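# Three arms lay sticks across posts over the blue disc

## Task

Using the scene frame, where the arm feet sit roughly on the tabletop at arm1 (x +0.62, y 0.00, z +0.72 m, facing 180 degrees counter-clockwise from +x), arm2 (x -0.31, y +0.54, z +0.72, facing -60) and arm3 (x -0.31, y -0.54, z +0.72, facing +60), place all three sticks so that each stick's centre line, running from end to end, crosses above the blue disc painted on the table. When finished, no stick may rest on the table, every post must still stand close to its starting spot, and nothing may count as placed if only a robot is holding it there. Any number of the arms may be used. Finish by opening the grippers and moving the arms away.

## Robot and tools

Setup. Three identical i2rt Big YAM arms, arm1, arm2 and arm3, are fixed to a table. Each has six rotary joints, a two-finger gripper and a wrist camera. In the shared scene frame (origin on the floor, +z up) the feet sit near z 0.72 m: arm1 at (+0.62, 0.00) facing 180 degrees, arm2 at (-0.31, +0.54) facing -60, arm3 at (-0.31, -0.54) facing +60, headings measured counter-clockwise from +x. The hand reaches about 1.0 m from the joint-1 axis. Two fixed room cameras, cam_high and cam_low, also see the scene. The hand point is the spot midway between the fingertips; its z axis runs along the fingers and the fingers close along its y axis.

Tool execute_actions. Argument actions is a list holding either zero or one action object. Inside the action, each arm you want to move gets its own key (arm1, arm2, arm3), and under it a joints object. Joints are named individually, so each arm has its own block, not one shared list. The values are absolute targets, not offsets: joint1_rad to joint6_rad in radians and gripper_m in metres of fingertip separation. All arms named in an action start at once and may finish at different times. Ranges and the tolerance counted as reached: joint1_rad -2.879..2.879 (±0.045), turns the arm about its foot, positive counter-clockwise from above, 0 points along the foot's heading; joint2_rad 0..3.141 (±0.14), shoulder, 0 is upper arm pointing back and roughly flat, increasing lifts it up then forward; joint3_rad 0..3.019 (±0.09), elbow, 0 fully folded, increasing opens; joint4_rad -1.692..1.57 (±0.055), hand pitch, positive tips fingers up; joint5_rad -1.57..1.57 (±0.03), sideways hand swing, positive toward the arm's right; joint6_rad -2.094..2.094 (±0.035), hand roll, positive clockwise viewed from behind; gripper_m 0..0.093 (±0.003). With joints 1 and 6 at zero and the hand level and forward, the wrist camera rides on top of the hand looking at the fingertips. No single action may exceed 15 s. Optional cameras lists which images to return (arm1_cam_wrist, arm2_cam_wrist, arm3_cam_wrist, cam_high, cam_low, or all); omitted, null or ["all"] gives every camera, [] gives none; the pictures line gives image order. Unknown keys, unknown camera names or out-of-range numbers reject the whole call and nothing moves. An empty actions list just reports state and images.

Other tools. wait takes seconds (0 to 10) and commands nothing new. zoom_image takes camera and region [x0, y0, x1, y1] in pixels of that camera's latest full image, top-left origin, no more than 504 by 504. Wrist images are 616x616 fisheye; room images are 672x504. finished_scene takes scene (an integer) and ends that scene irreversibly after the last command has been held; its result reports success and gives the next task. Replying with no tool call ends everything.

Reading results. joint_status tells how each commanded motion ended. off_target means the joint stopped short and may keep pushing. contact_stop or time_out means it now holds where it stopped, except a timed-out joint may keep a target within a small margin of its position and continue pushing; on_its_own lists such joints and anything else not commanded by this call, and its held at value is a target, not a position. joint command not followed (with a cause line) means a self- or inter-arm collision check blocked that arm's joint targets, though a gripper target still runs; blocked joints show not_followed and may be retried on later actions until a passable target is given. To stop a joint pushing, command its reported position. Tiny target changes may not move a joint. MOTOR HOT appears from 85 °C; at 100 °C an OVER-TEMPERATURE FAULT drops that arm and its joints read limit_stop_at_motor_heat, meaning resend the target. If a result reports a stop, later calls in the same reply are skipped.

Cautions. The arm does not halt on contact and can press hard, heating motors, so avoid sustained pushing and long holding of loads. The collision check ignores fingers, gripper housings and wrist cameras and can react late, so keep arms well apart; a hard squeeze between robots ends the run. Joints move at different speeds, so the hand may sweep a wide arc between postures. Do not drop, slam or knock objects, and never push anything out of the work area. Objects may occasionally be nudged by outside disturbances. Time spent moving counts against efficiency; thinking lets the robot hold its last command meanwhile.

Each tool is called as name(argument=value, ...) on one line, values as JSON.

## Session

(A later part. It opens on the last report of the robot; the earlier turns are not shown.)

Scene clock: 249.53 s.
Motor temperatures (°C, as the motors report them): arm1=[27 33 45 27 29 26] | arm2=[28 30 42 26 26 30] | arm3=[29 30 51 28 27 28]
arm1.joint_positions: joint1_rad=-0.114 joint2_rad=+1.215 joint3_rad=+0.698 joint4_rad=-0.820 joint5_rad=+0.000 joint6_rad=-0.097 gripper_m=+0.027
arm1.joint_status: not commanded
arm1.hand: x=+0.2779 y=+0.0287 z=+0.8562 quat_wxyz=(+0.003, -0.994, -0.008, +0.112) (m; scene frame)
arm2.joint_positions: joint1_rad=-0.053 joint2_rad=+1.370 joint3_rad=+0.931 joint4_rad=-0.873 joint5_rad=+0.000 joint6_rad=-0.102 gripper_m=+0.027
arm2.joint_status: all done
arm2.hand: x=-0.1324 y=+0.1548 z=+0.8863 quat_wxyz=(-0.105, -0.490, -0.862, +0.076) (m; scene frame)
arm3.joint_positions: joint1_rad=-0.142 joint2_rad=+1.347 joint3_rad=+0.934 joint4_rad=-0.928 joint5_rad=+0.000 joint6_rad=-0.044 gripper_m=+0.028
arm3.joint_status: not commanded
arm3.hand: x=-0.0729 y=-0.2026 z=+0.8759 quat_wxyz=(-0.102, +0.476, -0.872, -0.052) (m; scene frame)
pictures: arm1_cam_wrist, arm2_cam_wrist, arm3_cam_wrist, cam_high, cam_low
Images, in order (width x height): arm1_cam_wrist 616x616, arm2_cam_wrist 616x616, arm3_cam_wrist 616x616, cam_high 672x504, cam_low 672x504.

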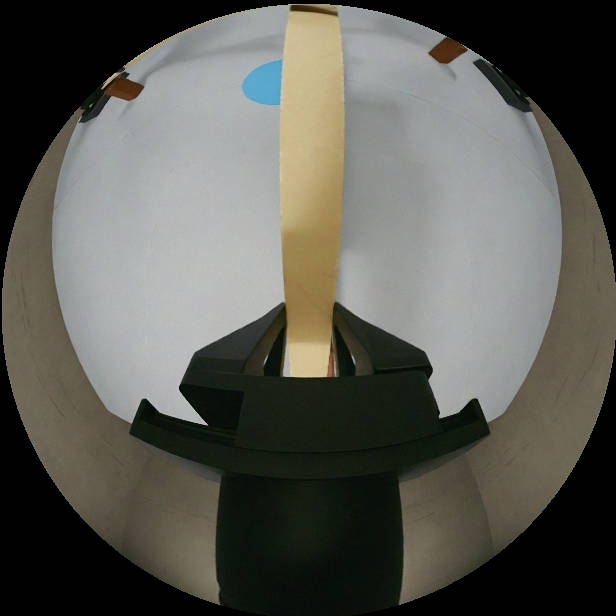

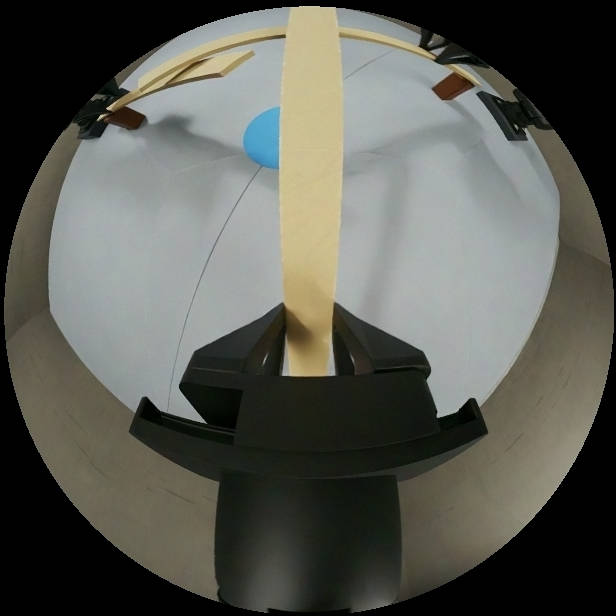

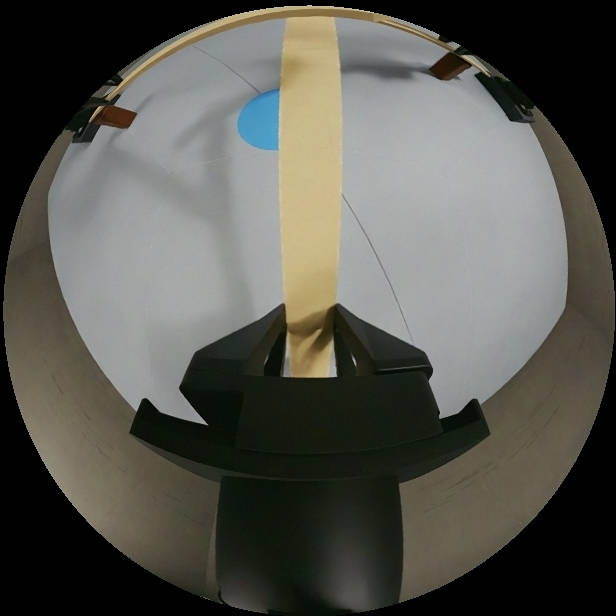

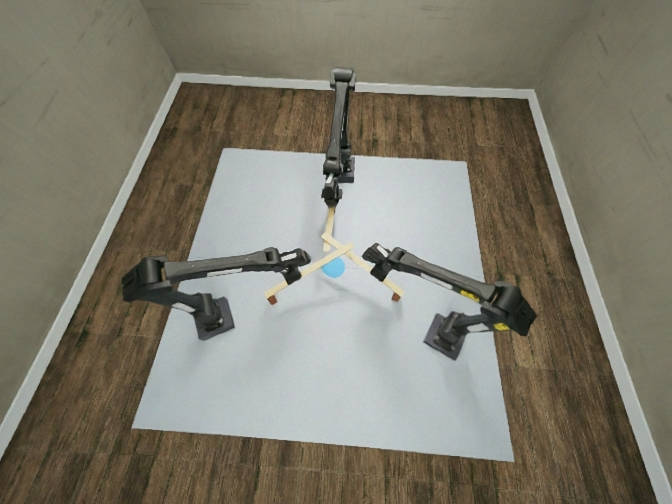

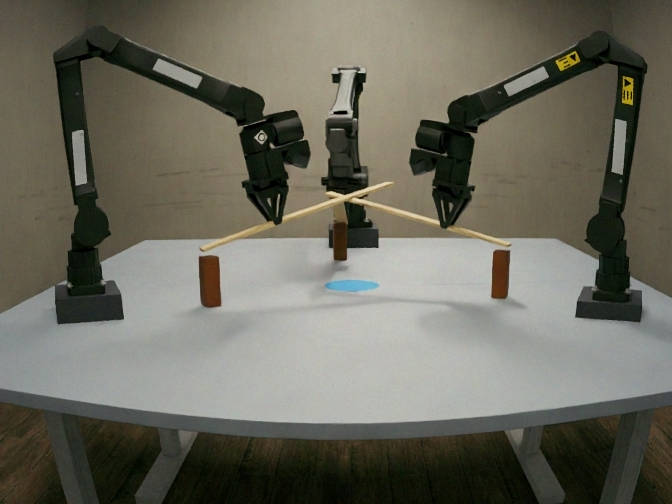

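execute_actions(actions=[{"arm2":{"joints":{"joint3_rad":0.915}},"arm1":{"joints":{"joint1_rad":-0.103,"joint2_rad":1.262,"joint3_rad":0.795,"joint4_rad":-0.83}}}], cameras=["cam_low","cam_high","arm2_cam_wrist","arm3_cam_wrist"])

zoom_image(camera="cam_low", region=[180, 150, 530, 310])

zoom_image(camera="cam_high", region=[250, 180, 420, 320])

Scene clock: 262.80 s.
Motor temperatures (°C, as the motors report them): arm1=[27 33 45 27 29 26] | arm2=[28 31 41 26 26 30] | arm3=[29 30 51 28 27 28]
arm1.joint_positions: joint1_rad=-0.110 joint2_rad=+1.255 joint3_rad=+0.750 joint4_rad=-0.825 joint5_rad=+0.000 joint6_rad=-0.097 gripper_m=+0.027
arm1.joint_status: all done
arm1.hand: x=+0.2586 y=+0.0288 z=+0.8630 quat_wxyz=(+0.003, -0.993, -0.010, +0.116) (m; scene frame)
arm2.joint_positions: joint1_rad=-0.053 joint2_rad=+1.370 joint3_rad=+0.931 joint4_rad=-0.873 joint5_rad=+0.000 joint6_rad=-0.102 gripper_m=+0.027
arm2.joint_status: all done
arm2.hand: x=-0.1324 y=+0.1548 z=+0.8863 quat_wxyz=(-0.105, -0.490, -0.862, +0.076) (m; scene frame)
arm3.joint_positions: joint1_rad=-0.142 joint2_rad=+1.347 joint3_rad=+0.934 joint4_rad=-0.928 joint5_rad=+0.000 joint6_rad=-0.044 gripper_m=+0.028
arm3.joint_status: not commanded
arm3.hand: x=-0.0729 y=-0.2026 z=+0.8759 quat_wxyz=(-0.102, +0.476, -0.872, -0.052) (m; scene frame)
pictures: arm2_cam_wrist, arm3_cam_wrist, cam_high, cam_low
Images, in order (width x height): arm2_cam_wrist 616x616, arm3_cam_wrist 616x616, cam_high 672x504, cam_low 672x504.

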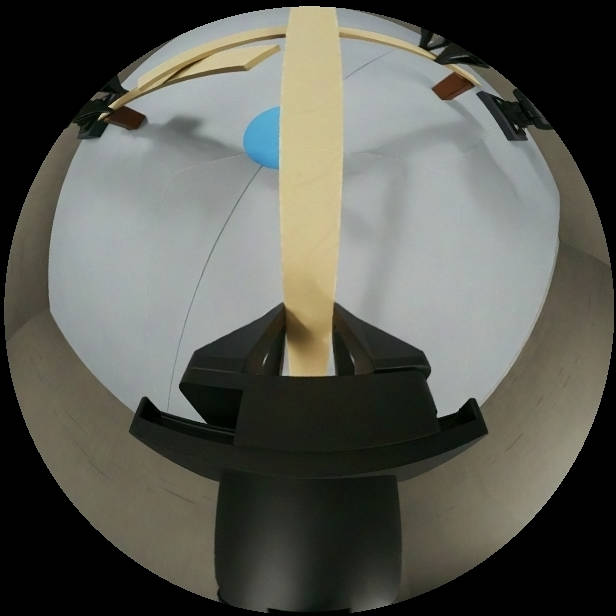

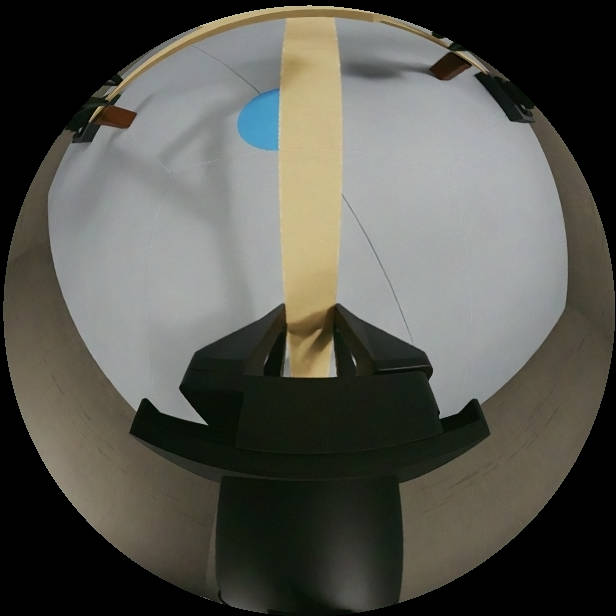

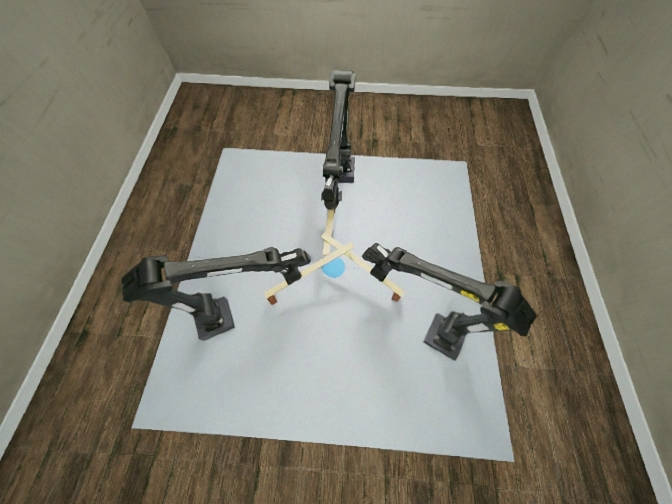

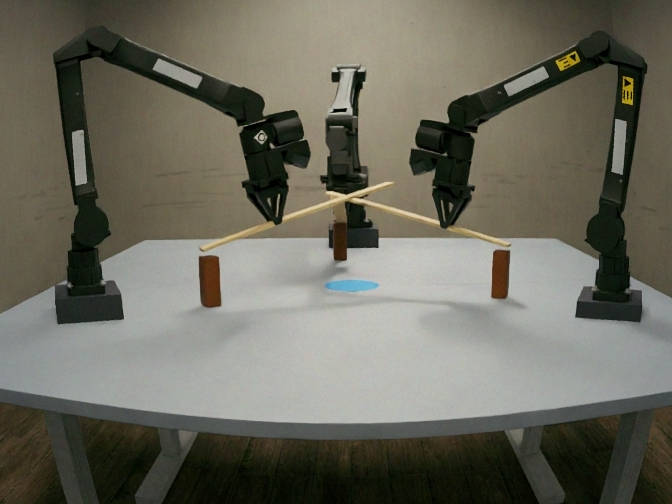

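Region (180, 150, 530, 310) of cam_low's 672x504 image, scaled by 1.440, with more detail than that image has; it fills the top 230 rows of this view, and the rest is white.

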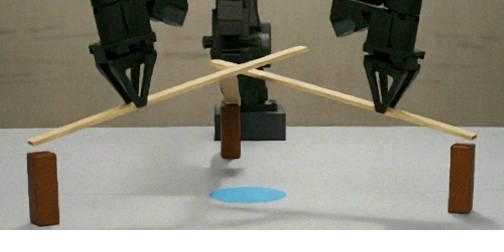

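Region (250, 180, 420, 320) of cam_high's 672x504 image, scaled by 2.965, with more detail than that image has; it fills the top 415 rows of this view, and the rest is white.

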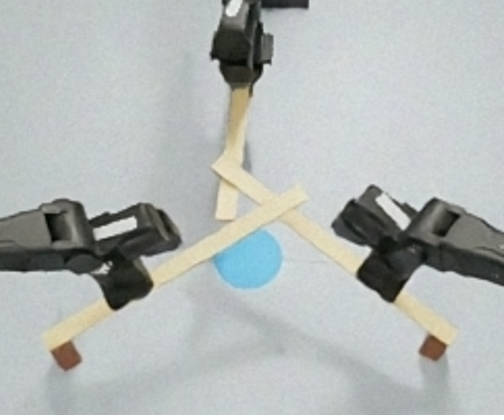

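execute_actions(actions=[{"arm2":{"joints":{"joint3_rad":0.89,"joint2_rad":1.36}}}], cameras=["cam_low","cam_high","arm2_cam_wrist"])

zoom_image(camera="cam_low", region=[300, 170, 400, 240])

Scene clock: 285.13 s.
Motor temperatures (°C, as the motors report them): arm1=[27 33 48 27 29 26] | arm2=[28 31 40 26 26 30] | arm3=[29 30 51 28 27 28]
arm1.joint_positions: joint1_rad=-0.110 joint2_rad=+1.255 joint3_rad=+0.750 joint4_rad=-0.825 joint5_rad=+0.000 joint6_rad=-0.097 gripper_m=+0.027
arm1.joint_status: not commanded
arm1.hand: x=+0.2586 y=+0.0288 z=+0.8630 quat_wxyz=(+0.003, -0.993, -0.010, +0.116) (m; scene frame)
arm2.joint_positions: joint1_rad=-0.053 joint2_rad=+1.365 joint3_rad=+0.899 joint4_rad=-0.870 joint5_rad=+0.000 joint6_rad=-0.102 gripper_m=+0.027
arm2.joint_status: all done
arm2.hand: x=-0.1375 y=+0.1658 z=+0.8756 quat_wxyz=(-0.095, -0.491, -0.863, +0.070) (m; scene frame)
arm3.joint_positions: joint1_rad=-0.142 joint2_rad=+1.347 joint3_rad=+0.934 joint4_rad=-0.928 joint5_rad=+0.000 joint6_rad=-0.044 gripper_m=+0.028
arm3.joint_status: not commanded
arm3.hand: x=-0.0729 y=-0.2026 z=+0.8759 quat_wxyz=(-0.102, +0.476, -0.872, -0.052) (m; scene frame)
pictures: arm2_cam_wrist, cam_high, cam_low
Images, in order (width x height): arm2_cam_wrist 616x616, cam_high 672x504, cam_low 672x504.

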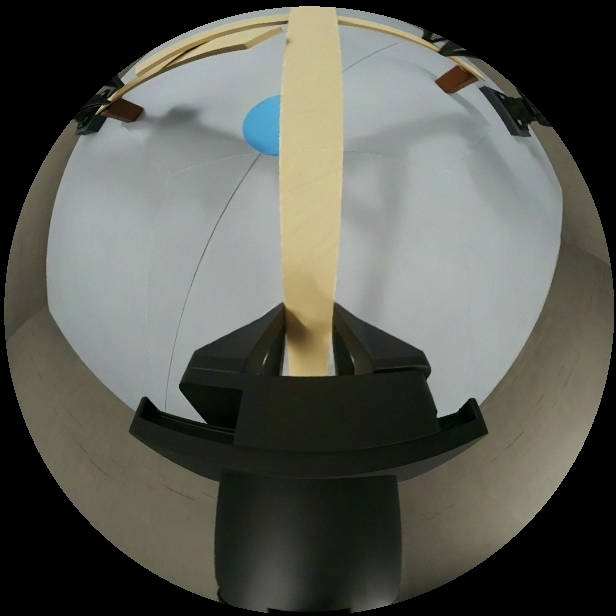

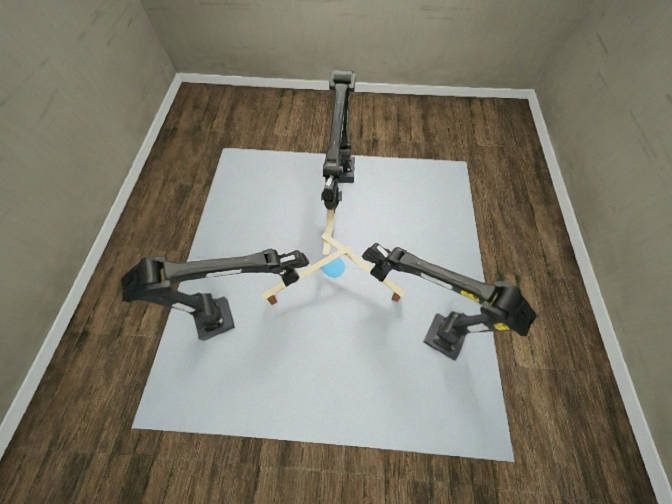

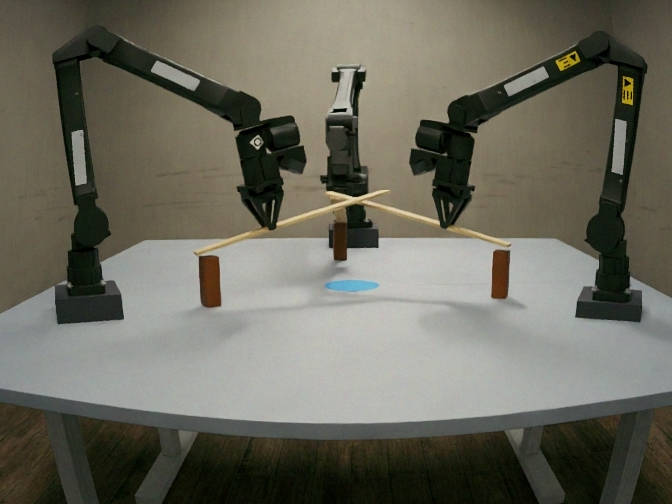

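Region (300, 170, 400, 240) of cam_low's 672x504 image, scaled by 5.040, with more detail than that image has; it fills the top 353 rows of this view, and the rest is white.

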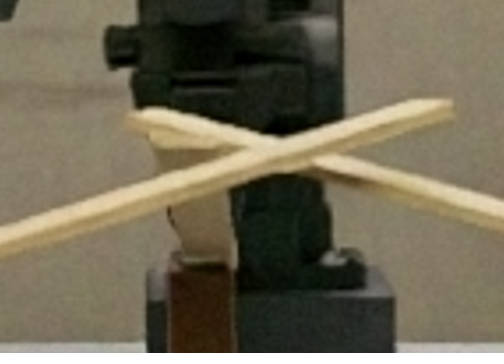

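execute_actions(actions=[{"arm1":{"joints":{"joint2_rad":1.29,"joint3_rad":0.845}}}], cameras=["cam_low","cam_high","arm2_cam_wrist"])

zoom_image(camera="cam_low", region=[300, 170, 400, 240])

Scene clock: 303.17 s.
Motor temperatures (°C, as the motors report them): arm1=[27 33 49 27 29 26] | arm2=[28 31 40 26 26 30] | arm3=[29 30 51 28 27 28]
arm1.joint_positions: joint1_rad=-0.110 joint2_rad=+1.281 joint3_rad=+0.798 joint4_rad=-0.826 joint5_rad=+0.000 joint6_rad=-0.096 gripper_m=+0.027
arm1.joint_status: all done
arm1.hand: x=+0.2396 y=+0.0304 z=+0.8727 quat_wxyz=(+0.004, -0.992, -0.009, +0.126) (m; scene frame)
arm2.joint_positions: joint1_rad=-0.053 joint2_rad=+1.365 joint3_rad=+0.899 joint4_rad=-0.870 joint5_rad=+0.000 joint6_rad=-0.102 gripper_m=+0.027
arm2.joint_status: not commanded
arm2.hand: x=-0.1375 y=+0.1658 z=+0.8756 quat_wxyz=(-0.095, -0.491, -0.863, +0.070) (m; scene frame)
arm3.joint_positions: joint1_rad=-0.142 joint2_rad=+1.347 joint3_rad=+0.934 joint4_rad=-0.927 joint5_rad=+0.000 joint6_rad=-0.044 gripper_m=+0.028
arm3.joint_status: not commanded
arm3.hand: x=-0.0728 y=-0.2024 z=+0.8759 quat_wxyz=(-0.102, +0.476, -0.872, -0.052) (m; scene frame)
pictures: arm2_cam_wrist, cam_high, cam_low
Images, in order (width x height): arm2_cam_wrist 616x616, cam_high 672x504, cam_low 672x504.

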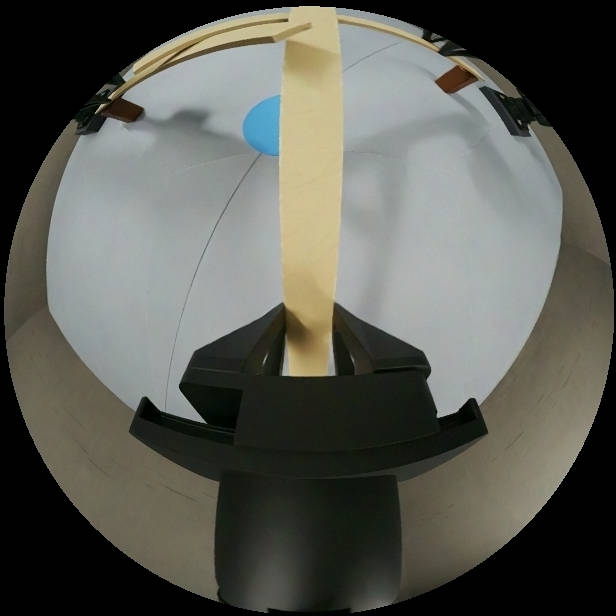

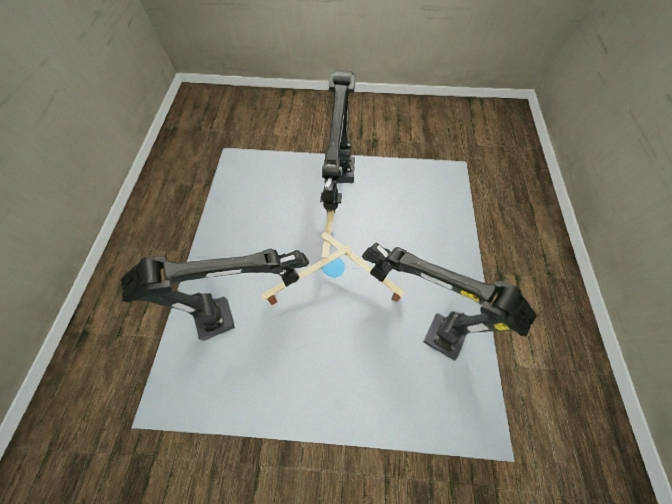

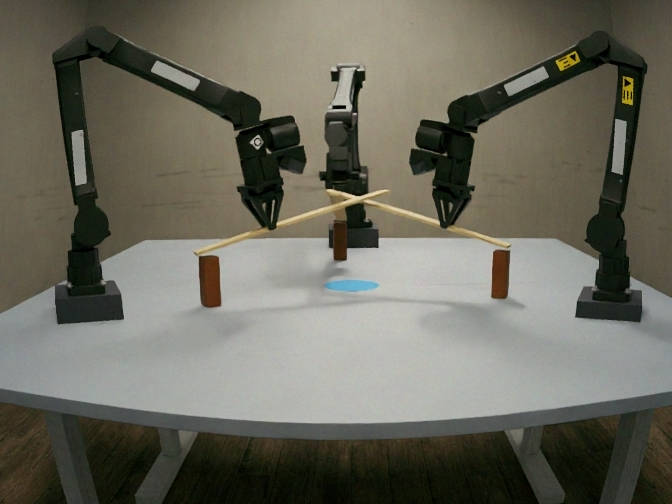

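Region (300, 170, 400, 240) of cam_low's 672x504 image, scaled by 5.040, with more detail than that image has; it fills the top 353 rows of this view, and the rest is white.

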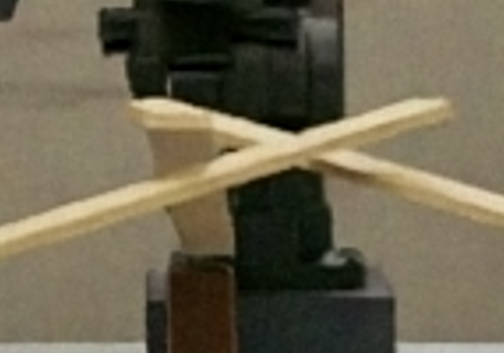

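execute_actions(actions=[{"arm1":{"joints":{"joint2_rad":1.338,"joint3_rad":0.885}}}], cameras=[])

execute_actions(actions=[{"arm1":{"joints":{"joint1_rad":-0.095,"joint2_rad":1.376,"joint3_rad":0.938}}}])

zoom_image(camera="cam_low", region=[180, 150, 530, 310])

zoom_image(camera="cam_high", region=[250, 180, 420, 320])

Scene clock: 319.27 s.
Motor temperatures (°C, as the motors report them): arm1=[27 33 50 27 29 26] | arm2=[28 31 40 26 26 30] | arm3=[29 30 51 28 27 28]
arm1.joint_positions: joint1_rad=-0.110 joint2_rad=+1.331 joint3_rad=+0.838 joint4_rad=-0.827 joint5_rad=+0.000 joint6_rad=-0.096 gripper_m=+0.027
arm1.joint_status: all done
arm1.hand: x=+0.2250 y=+0.0315 z=+0.8703 quat_wxyz=(+0.004, -0.993, -0.009, +0.121) (m; scene frame)
arm2.joint_positions: joint1_rad=-0.053 joint2_rad=+1.365 joint3_rad=+0.899 joint4_rad=-0.870 joint5_rad=+0.000 joint6_rad=-0.102 gripper_m=+0.027
arm2.joint_status: not commanded
arm2.hand: x=-0.1375 y=+0.1658 z=+0.8756 quat_wxyz=(-0.095, -0.491, -0.863, +0.070) (m; scene frame)
arm3.joint_positions: joint1_rad=-0.142 joint2_rad=+1.347 joint3_rad=+0.934 joint4_rad=-0.926 joint5_rad=+0.000 joint6_rad=-0.044 gripper_m=+0.028
arm3.joint_status: not commanded
arm3.hand: x=-0.0727 y=-0.2023 z=+0.8760 quat_wxyz=(-0.103, +0.476, -0.872, -0.053) (m; scene frame)
pictures: none
No camera images: the call's "cameras" was empty. Leave "cameras" out to get every camera's image.

Scene clock: 319.90 s.
Motor temperatures (°C, as the motors report them): arm1=[27 33 50 27 29 26] | arm2=[28 31 40 26 26 30] | arm3=[29 30 51 28 27 28]
arm1.joint_positions: joint1_rad=-0.101 joint2_rad=+1.367 joint3_rad=+0.891 joint4_rad=-0.827 joint5_rad=+0.000 joint6_rad=-0.096 gripper_m=+0.027
arm1.joint_status: all done
arm1.hand: x=+0.2039 y=+0.0295 z=+0.8773 quat_wxyz=(+0.004, -0.992, -0.014, +0.129) (m; scene frame)
arm2.joint_positions: joint1_rad=-0.053 joint2_rad=+1.365 joint3_rad=+0.899 joint4_rad=-0.870 joint5_rad=+0.000 joint6_rad=-0.102 gripper_m=+0.027
arm2.joint_status: not commanded
arm2.hand: x=-0.1375 y=+0.1658 z=+0.8756 quat_wxyz=(-0.095, -0.491, -0.863, +0.070) (m; scene frame)
arm3.joint_positions: joint1_rad=-0.142 joint2_rad=+1.347 joint3_rad=+0.934 joint4_rad=-0.926 joint5_rad=+0.000 joint6_rad=-0.043 gripper_m=+0.028
arm3.joint_status: not commanded
arm3.hand: x=-0.0727 y=-0.2023 z=+0.8760 quat_wxyz=(-0.103, +0.476, -0.872, -0.053) (m; scene frame)
pictures: arm1_cam_wrist, arm2_cam_wrist, arm3_cam_wrist, cam_high, cam_low
Images, in order (width x height): arm1_cam_wrist 616x616, arm2_cam_wrist 616x616, arm3_cam_wrist 616x616, cam_high 672x504, cam_low 672x504.

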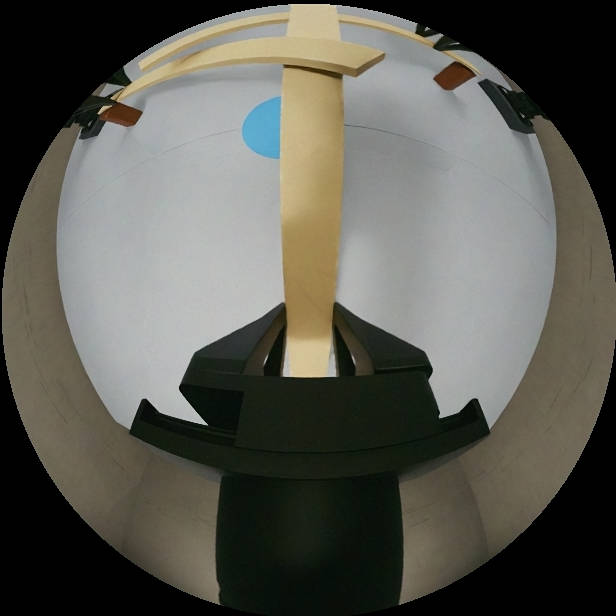

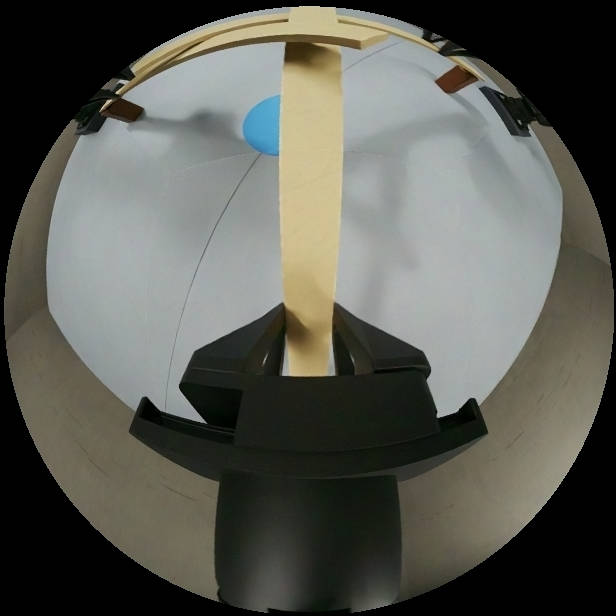

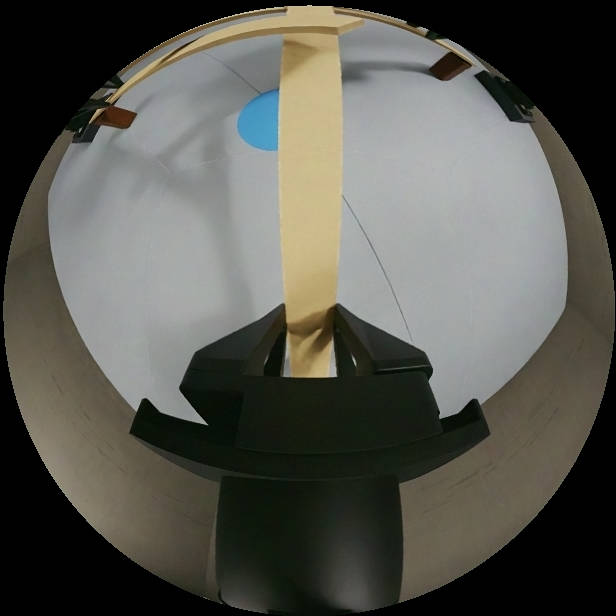

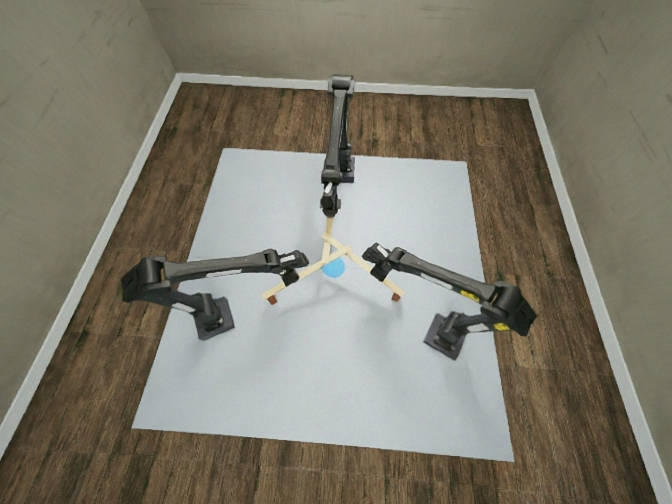

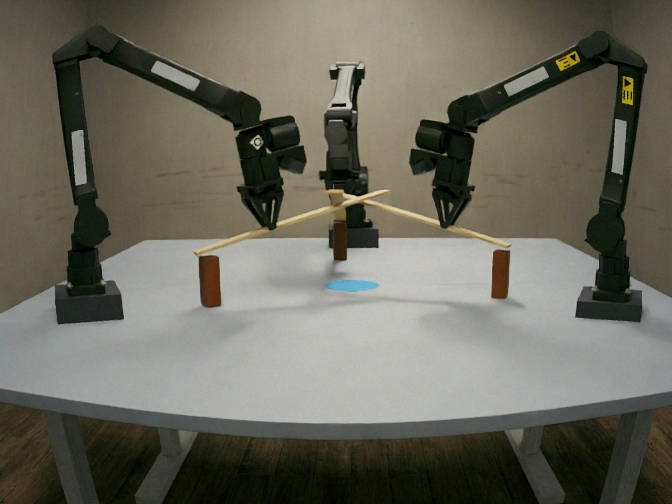

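Region (180, 150, 530, 310) of cam_low's 672x504 image, scaled by 1.440, with more detail than that image has; it fills the top 230 rows of this view, and the rest is white.

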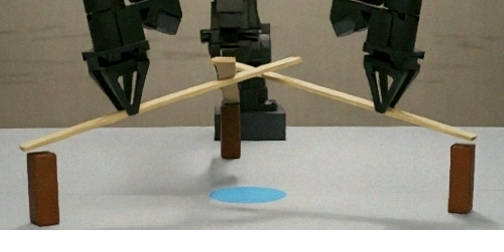

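Region (250, 180, 420, 320) of cam_high's 672x504 image, scaled by 2.965, with more detail than that image has; it fills the top 415 rows of this view, and the rest is white.

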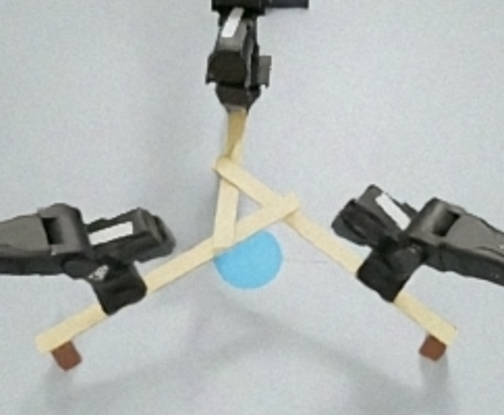

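execute_actions(actions=[{"arm1":{"joints":{"joint2_rad":1.43,"joint3_rad":0.972,"joint4_rad":-0.876}},"arm2":{"joints":{"joint2_rad":1.425,"joint3_rad":0.975,"joint4_rad":-0.907}},"arm3":{"joints":{"joint2_rad":1.40,"joint3_rad":1.018,"joint4_rad":-0.965}}}], cameras=["cam_low","cam_high"])

zoom_image(camera="cam_low", region=[180, 150, 530, 310])

Scene clock: 350.57 s.
Motor temperatures (°C, as the motors report them): arm1=[27 33 51 27 29 26] | arm2=[28 31 40 26 26 30] | arm3=[29 30 52 28 27 28]
arm1.joint_positions: joint1_rad=-0.101 joint2_rad=+1.424 joint3_rad=+0.925 joint4_rad=-0.869 joint5_rad=+0.000 joint6_rad=-0.096 gripper_m=+0.027
arm1.joint_status: all done
arm1.hand: x=+0.2017 y=+0.0295 z=+0.8660 quat_wxyz=(+0.001, -0.995, -0.014, +0.097) (m; scene frame)
arm2.joint_positions: joint1_rad=-0.053 joint2_rad=+1.421 joint3_rad=+0.924 joint4_rad=-0.894 joint5_rad=+0.000 joint6_rad=-0.102 gripper_m=+0.027
arm2.joint_status: all done
arm2.hand: x=-0.1364 y=+0.1633 z=+0.8621 quat_wxyz=(-0.073, -0.492, -0.866, +0.054) (m; scene frame)
arm3.joint_positions: joint1_rad=-0.142 joint2_rad=+1.396 joint3_rad=+0.966 joint4_rad=-0.954 joint5_rad=+0.000 joint6_rad=-0.043 gripper_m=+0.028
arm3.joint_status: all done
arm3.hand: x=-0.0695 y=-0.1977 z=+0.8684 quat_wxyz=(-0.083, +0.477, -0.874, -0.043) (m; scene frame)
pictures: cam_high, cam_low
Images, in order (width x height): cam_high 672x504, cam_low 672x504.

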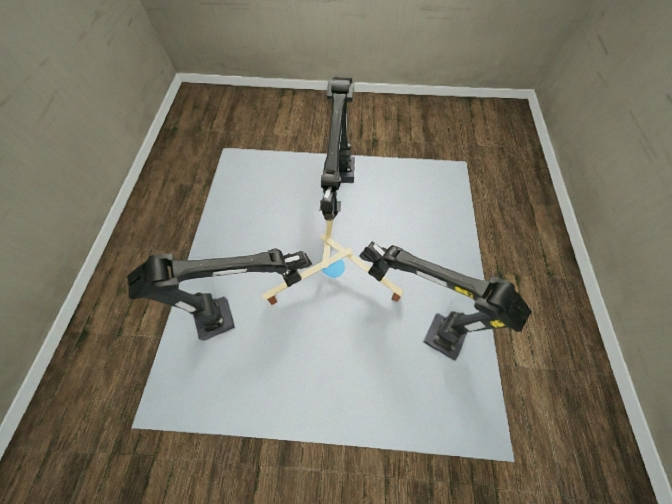

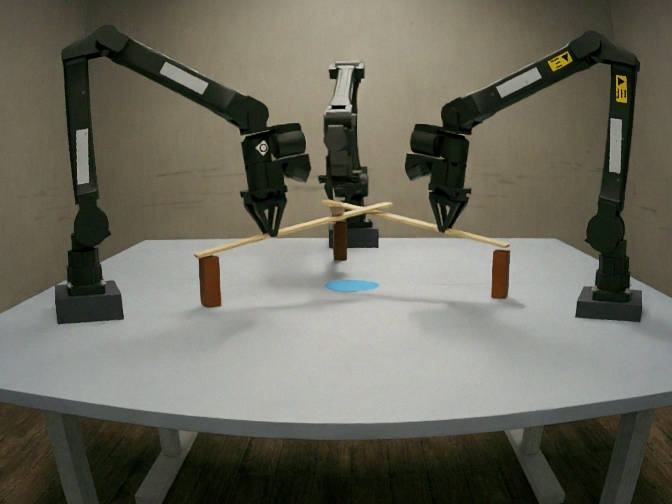

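Region (180, 150, 530, 310) of cam_low's 672x504 image, scaled by 1.440, with more detail than that image has; it fills the top 230 rows of this view, and the rest is white.

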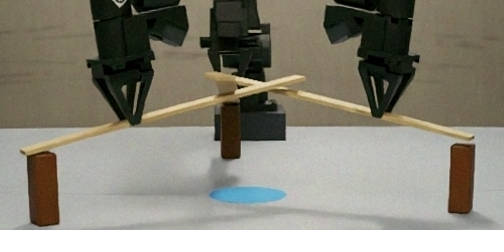

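execute_actions(actions=[{"arm1":{"joints":{"joint2_rad":1.482,"joint3_rad":1.018,"joint4_rad":-0.935}},"arm2":{"joints":{"joint2_rad":1.481,"joint3_rad":1.04,"joint4_rad":-0.955}},"arm3":{"joints":{"joint2_rad":1.453,"joint3_rad":1.058,"joint4_rad":-1.011}}}], cameras=["cam_low","cam_high"])

zoom_image(camera="cam_low", region=[180, 150, 530, 310])

zoom_image(camera="cam_high", region=[250, 180, 420, 320])

Scene clock: 365.10 s.
Motor temperatures (°C, as the motors report them): arm1=[27 33 51 27 29 26] | arm2=[28 31 43 26 26 30] | arm3=[29 30 54 28 27 28]
arm1.joint_positions: joint1_rad=-0.101 joint2_rad=+1.474 joint3_rad=+0.972 joint4_rad=-0.926 joint5_rad=+0.000 joint6_rad=-0.094 gripper_m=+0.027
arm1.joint_status: all done
arm1.hand: x=+0.1976 y=+0.0297 z=+0.8613 quat_wxyz=(-0.001, -0.998, -0.013, +0.067) (m; scene frame)
arm2.joint_positions: joint1_rad=-0.053 joint2_rad=+1.472 joint3_rad=+0.994 joint4_rad=-0.943 joint5_rad=+0.000 joint6_rad=-0.102 gripper_m=+0.027
arm2.joint_status: all done
arm2.hand: x=-0.1298 y=+0.1491 z=+0.8665 quat_wxyz=(-0.061, -0.493, -0.867, +0.045) (m; scene frame)
arm3.joint_positions: joint1_rad=-0.142 joint2_rad=+1.446 joint3_rad=+1.010 joint4_rad=-0.997 joint5_rad=+0.000 joint6_rad=-0.042 gripper_m=+0.028
arm3.joint_status: all done
arm3.hand: x=-0.0660 y=-0.1927 z=+0.8635 quat_wxyz=(-0.060, +0.478, -0.876, -0.032) (m; scene frame)
pictures: cam_high, cam_low
Images, in order (width x height): cam_high 672x504, cam_low 672x504.

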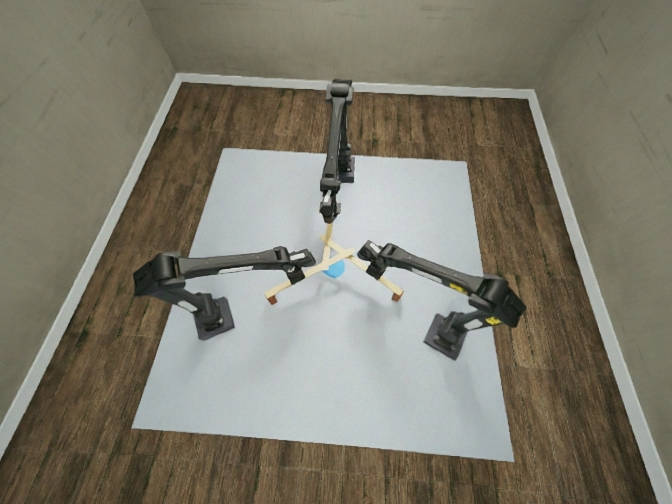

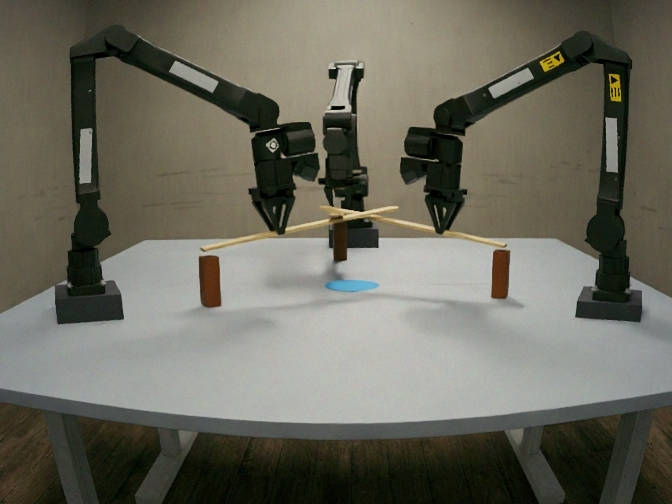

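Region (180, 150, 530, 310) of cam_low's 672x504 image, scaled by 1.440, with more detail than that image has; it fills the top 230 rows of this view, and the rest is white.

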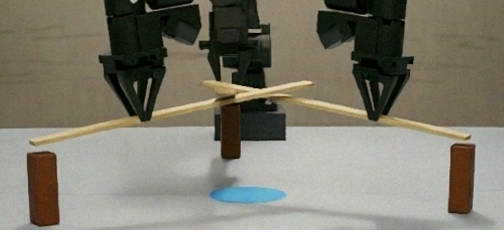

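Region (250, 180, 420, 320) of cam_high's 672x504 image, scaled by 2.965, with more detail than that image has; it fills the top 415 rows of this view, and the rest is white.

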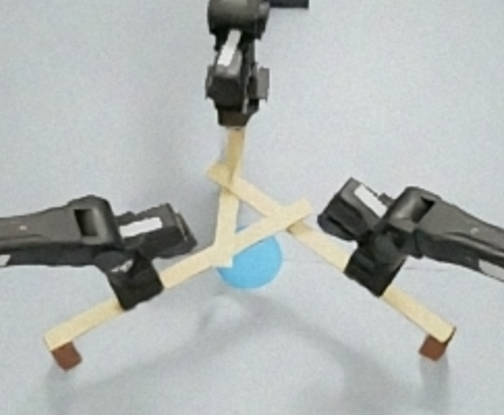

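execute_actions(actions=[{"arm1":{"joints":{"joint2_rad":1.514}},"arm2":{"joints":{"joint2_rad":1.523}},"arm3":{"joints":{"joint2_rad":1.482}}}])

zoom_image(camera="cam_low", region=[180, 150, 530, 310])

zoom_image(camera="arm2_cam_wrist", region=[60, 50, 200, 150])

zoom_image(camera="arm3_cam_wrist", region=[400, 20, 540, 120])

Scene clock: 383.20 s.
Motor temperatures (°C, as the motors report them): arm1=[27 34 51 27 29 26] | arm2=[28 31 44 26 26 30] | arm3=[29 30 54 28 27 28]
arm1.joint_positions: joint1_rad=-0.101 joint2_rad=+1.500 joint3_rad=+0.974 joint4_rad=-0.928 joint5_rad=+0.000 joint6_rad=-0.094 gripper_m=+0.027
arm1.joint_status: all done
arm1.hand: x=+0.1987 y=+0.0293 z=+0.8514 quat_wxyz=(-0.003, -0.998, -0.013, +0.054) (m; scene frame)
arm2.joint_positions: joint1_rad=-0.053 joint2_rad=+1.512 joint3_rad=+0.996 joint4_rad=-0.944 joint5_rad=+0.000 joint6_rad=-0.102 gripper_m=+0.027
arm2.joint_status: all done
arm2.hand: x=-0.1303 y=+0.1500 z=+0.8510 quat_wxyz=(-0.045, -0.493, -0.868, +0.034) (m; scene frame)
arm3.joint_positions: joint1_rad=-0.142 joint2_rad=+1.476 joint3_rad=+1.011 joint4_rad=-0.999 joint5_rad=+0.000 joint6_rad=-0.042 gripper_m=+0.028
arm3.joint_status: all done
arm3.hand: x=-0.0665 y=-0.1932 z=+0.8522 quat_wxyz=(-0.047, +0.478, -0.877, -0.025) (m; scene frame)
pictures: arm1_cam_wrist, arm2_cam_wrist, arm3_cam_wrist, cam_high, cam_low
Images, in order (width x height): arm1_cam_wrist 616x616, arm2_cam_wrist 616x616, arm3_cam_wrist 616x616, cam_high 672x504, cam_low 672x504.

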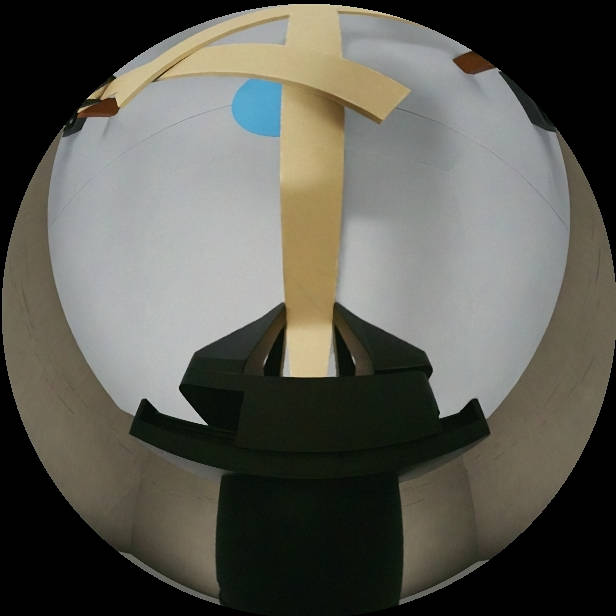

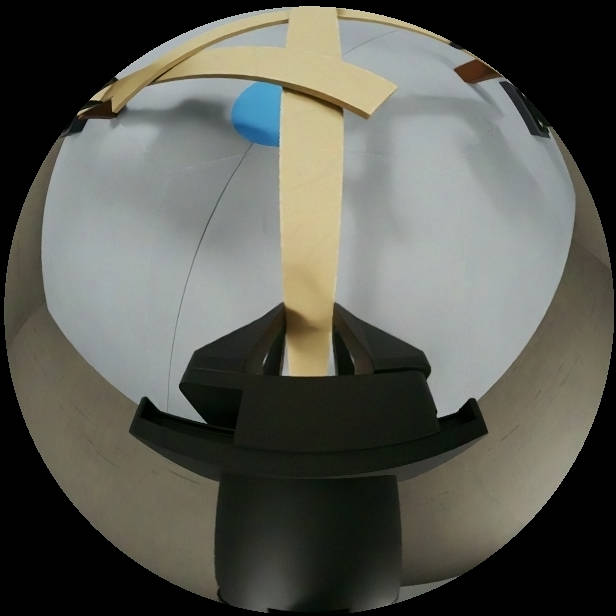

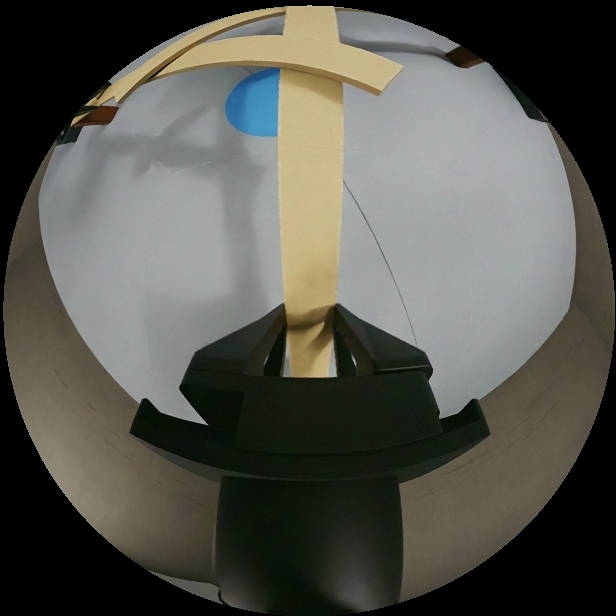

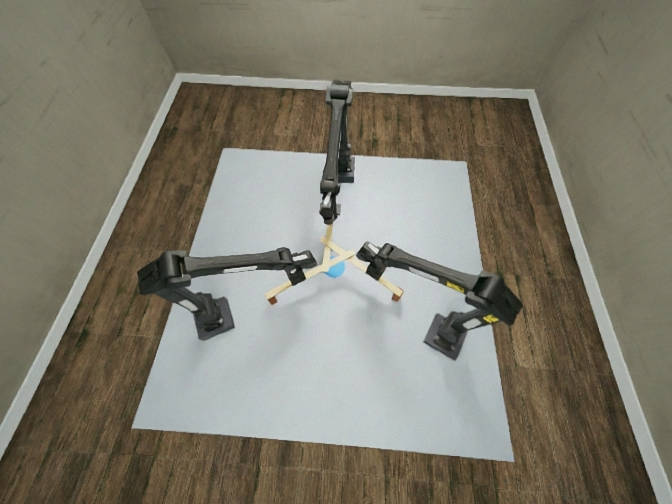

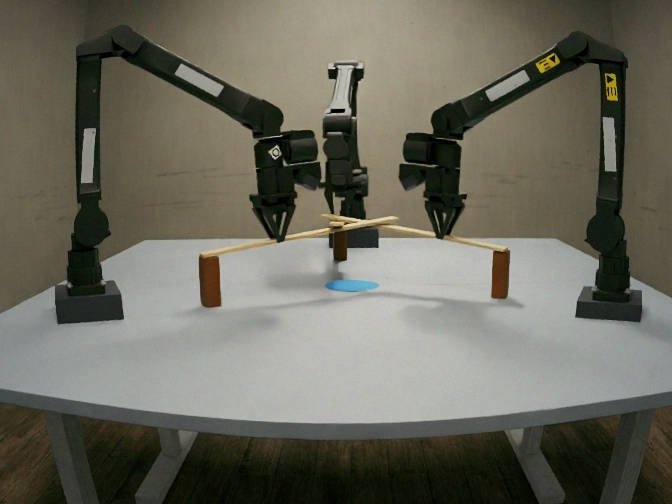

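Region (180, 150, 530, 310) of cam_low's 672x504 image, scaled by 1.440, with more detail than that image has; it fills the top 230 rows of this view, and the rest is white.

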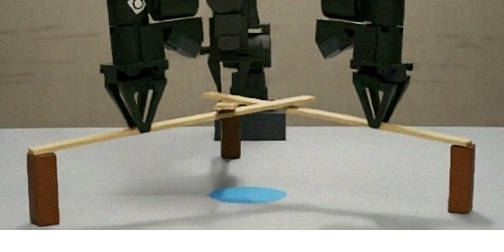

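Region (60, 50, 200, 150) of arm2_cam_wrist's 616x616 image, scaled by 3.600, with more detail than that image has; it fills the top 360 rows of this view, and the rest is white.

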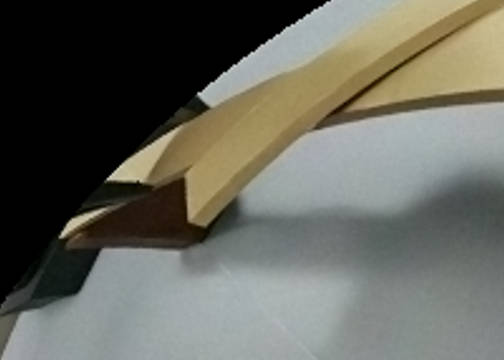

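Region (400, 20, 540, 120) of arm3_cam_wrist's 616x616 image, scaled by 3.600, with more detail than that image has; it fills the top 360 rows of this view, and the rest is white.

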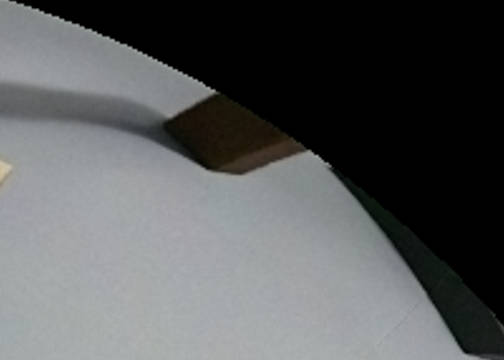

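zoom_image(camera="cam_low", region=[310, 195, 390, 265])

zoom_image(camera="arm2_cam_wrist", region=[65, 90, 125, 135])

zoom_image(camera="arm3_cam_wrist", region=[60, 90, 125, 140])

Region (310, 195, 390, 265) of cam_low's 672x504 image, scaled by 6.300, with more detail than that image has; it fills the top 441 rows of this view, and the rest is white.

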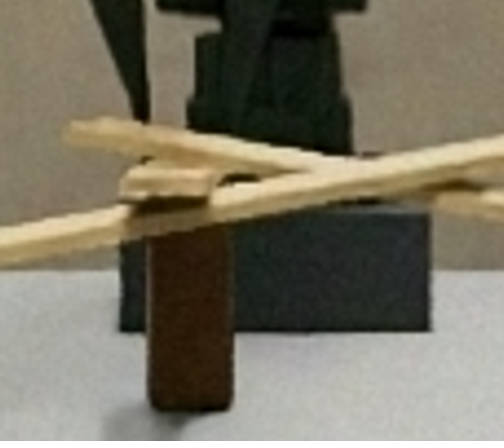

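Region (65, 90, 125, 135) of arm2_cam_wrist's 616x616 image, scaled by 8.400, with more detail than that image has; it fills the top 378 rows of this view, and the rest is white.

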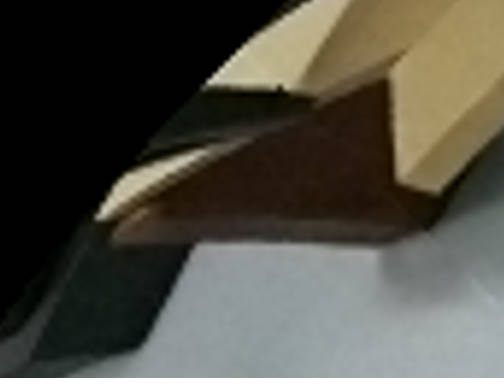

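Region (60, 90, 125, 140) of arm3_cam_wrist's 616x616 image, scaled by 7.754, with more detail than that image has; it fills the top 388 rows of this view, and the rest is white.

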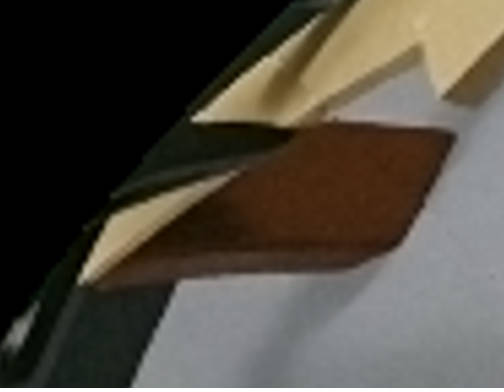

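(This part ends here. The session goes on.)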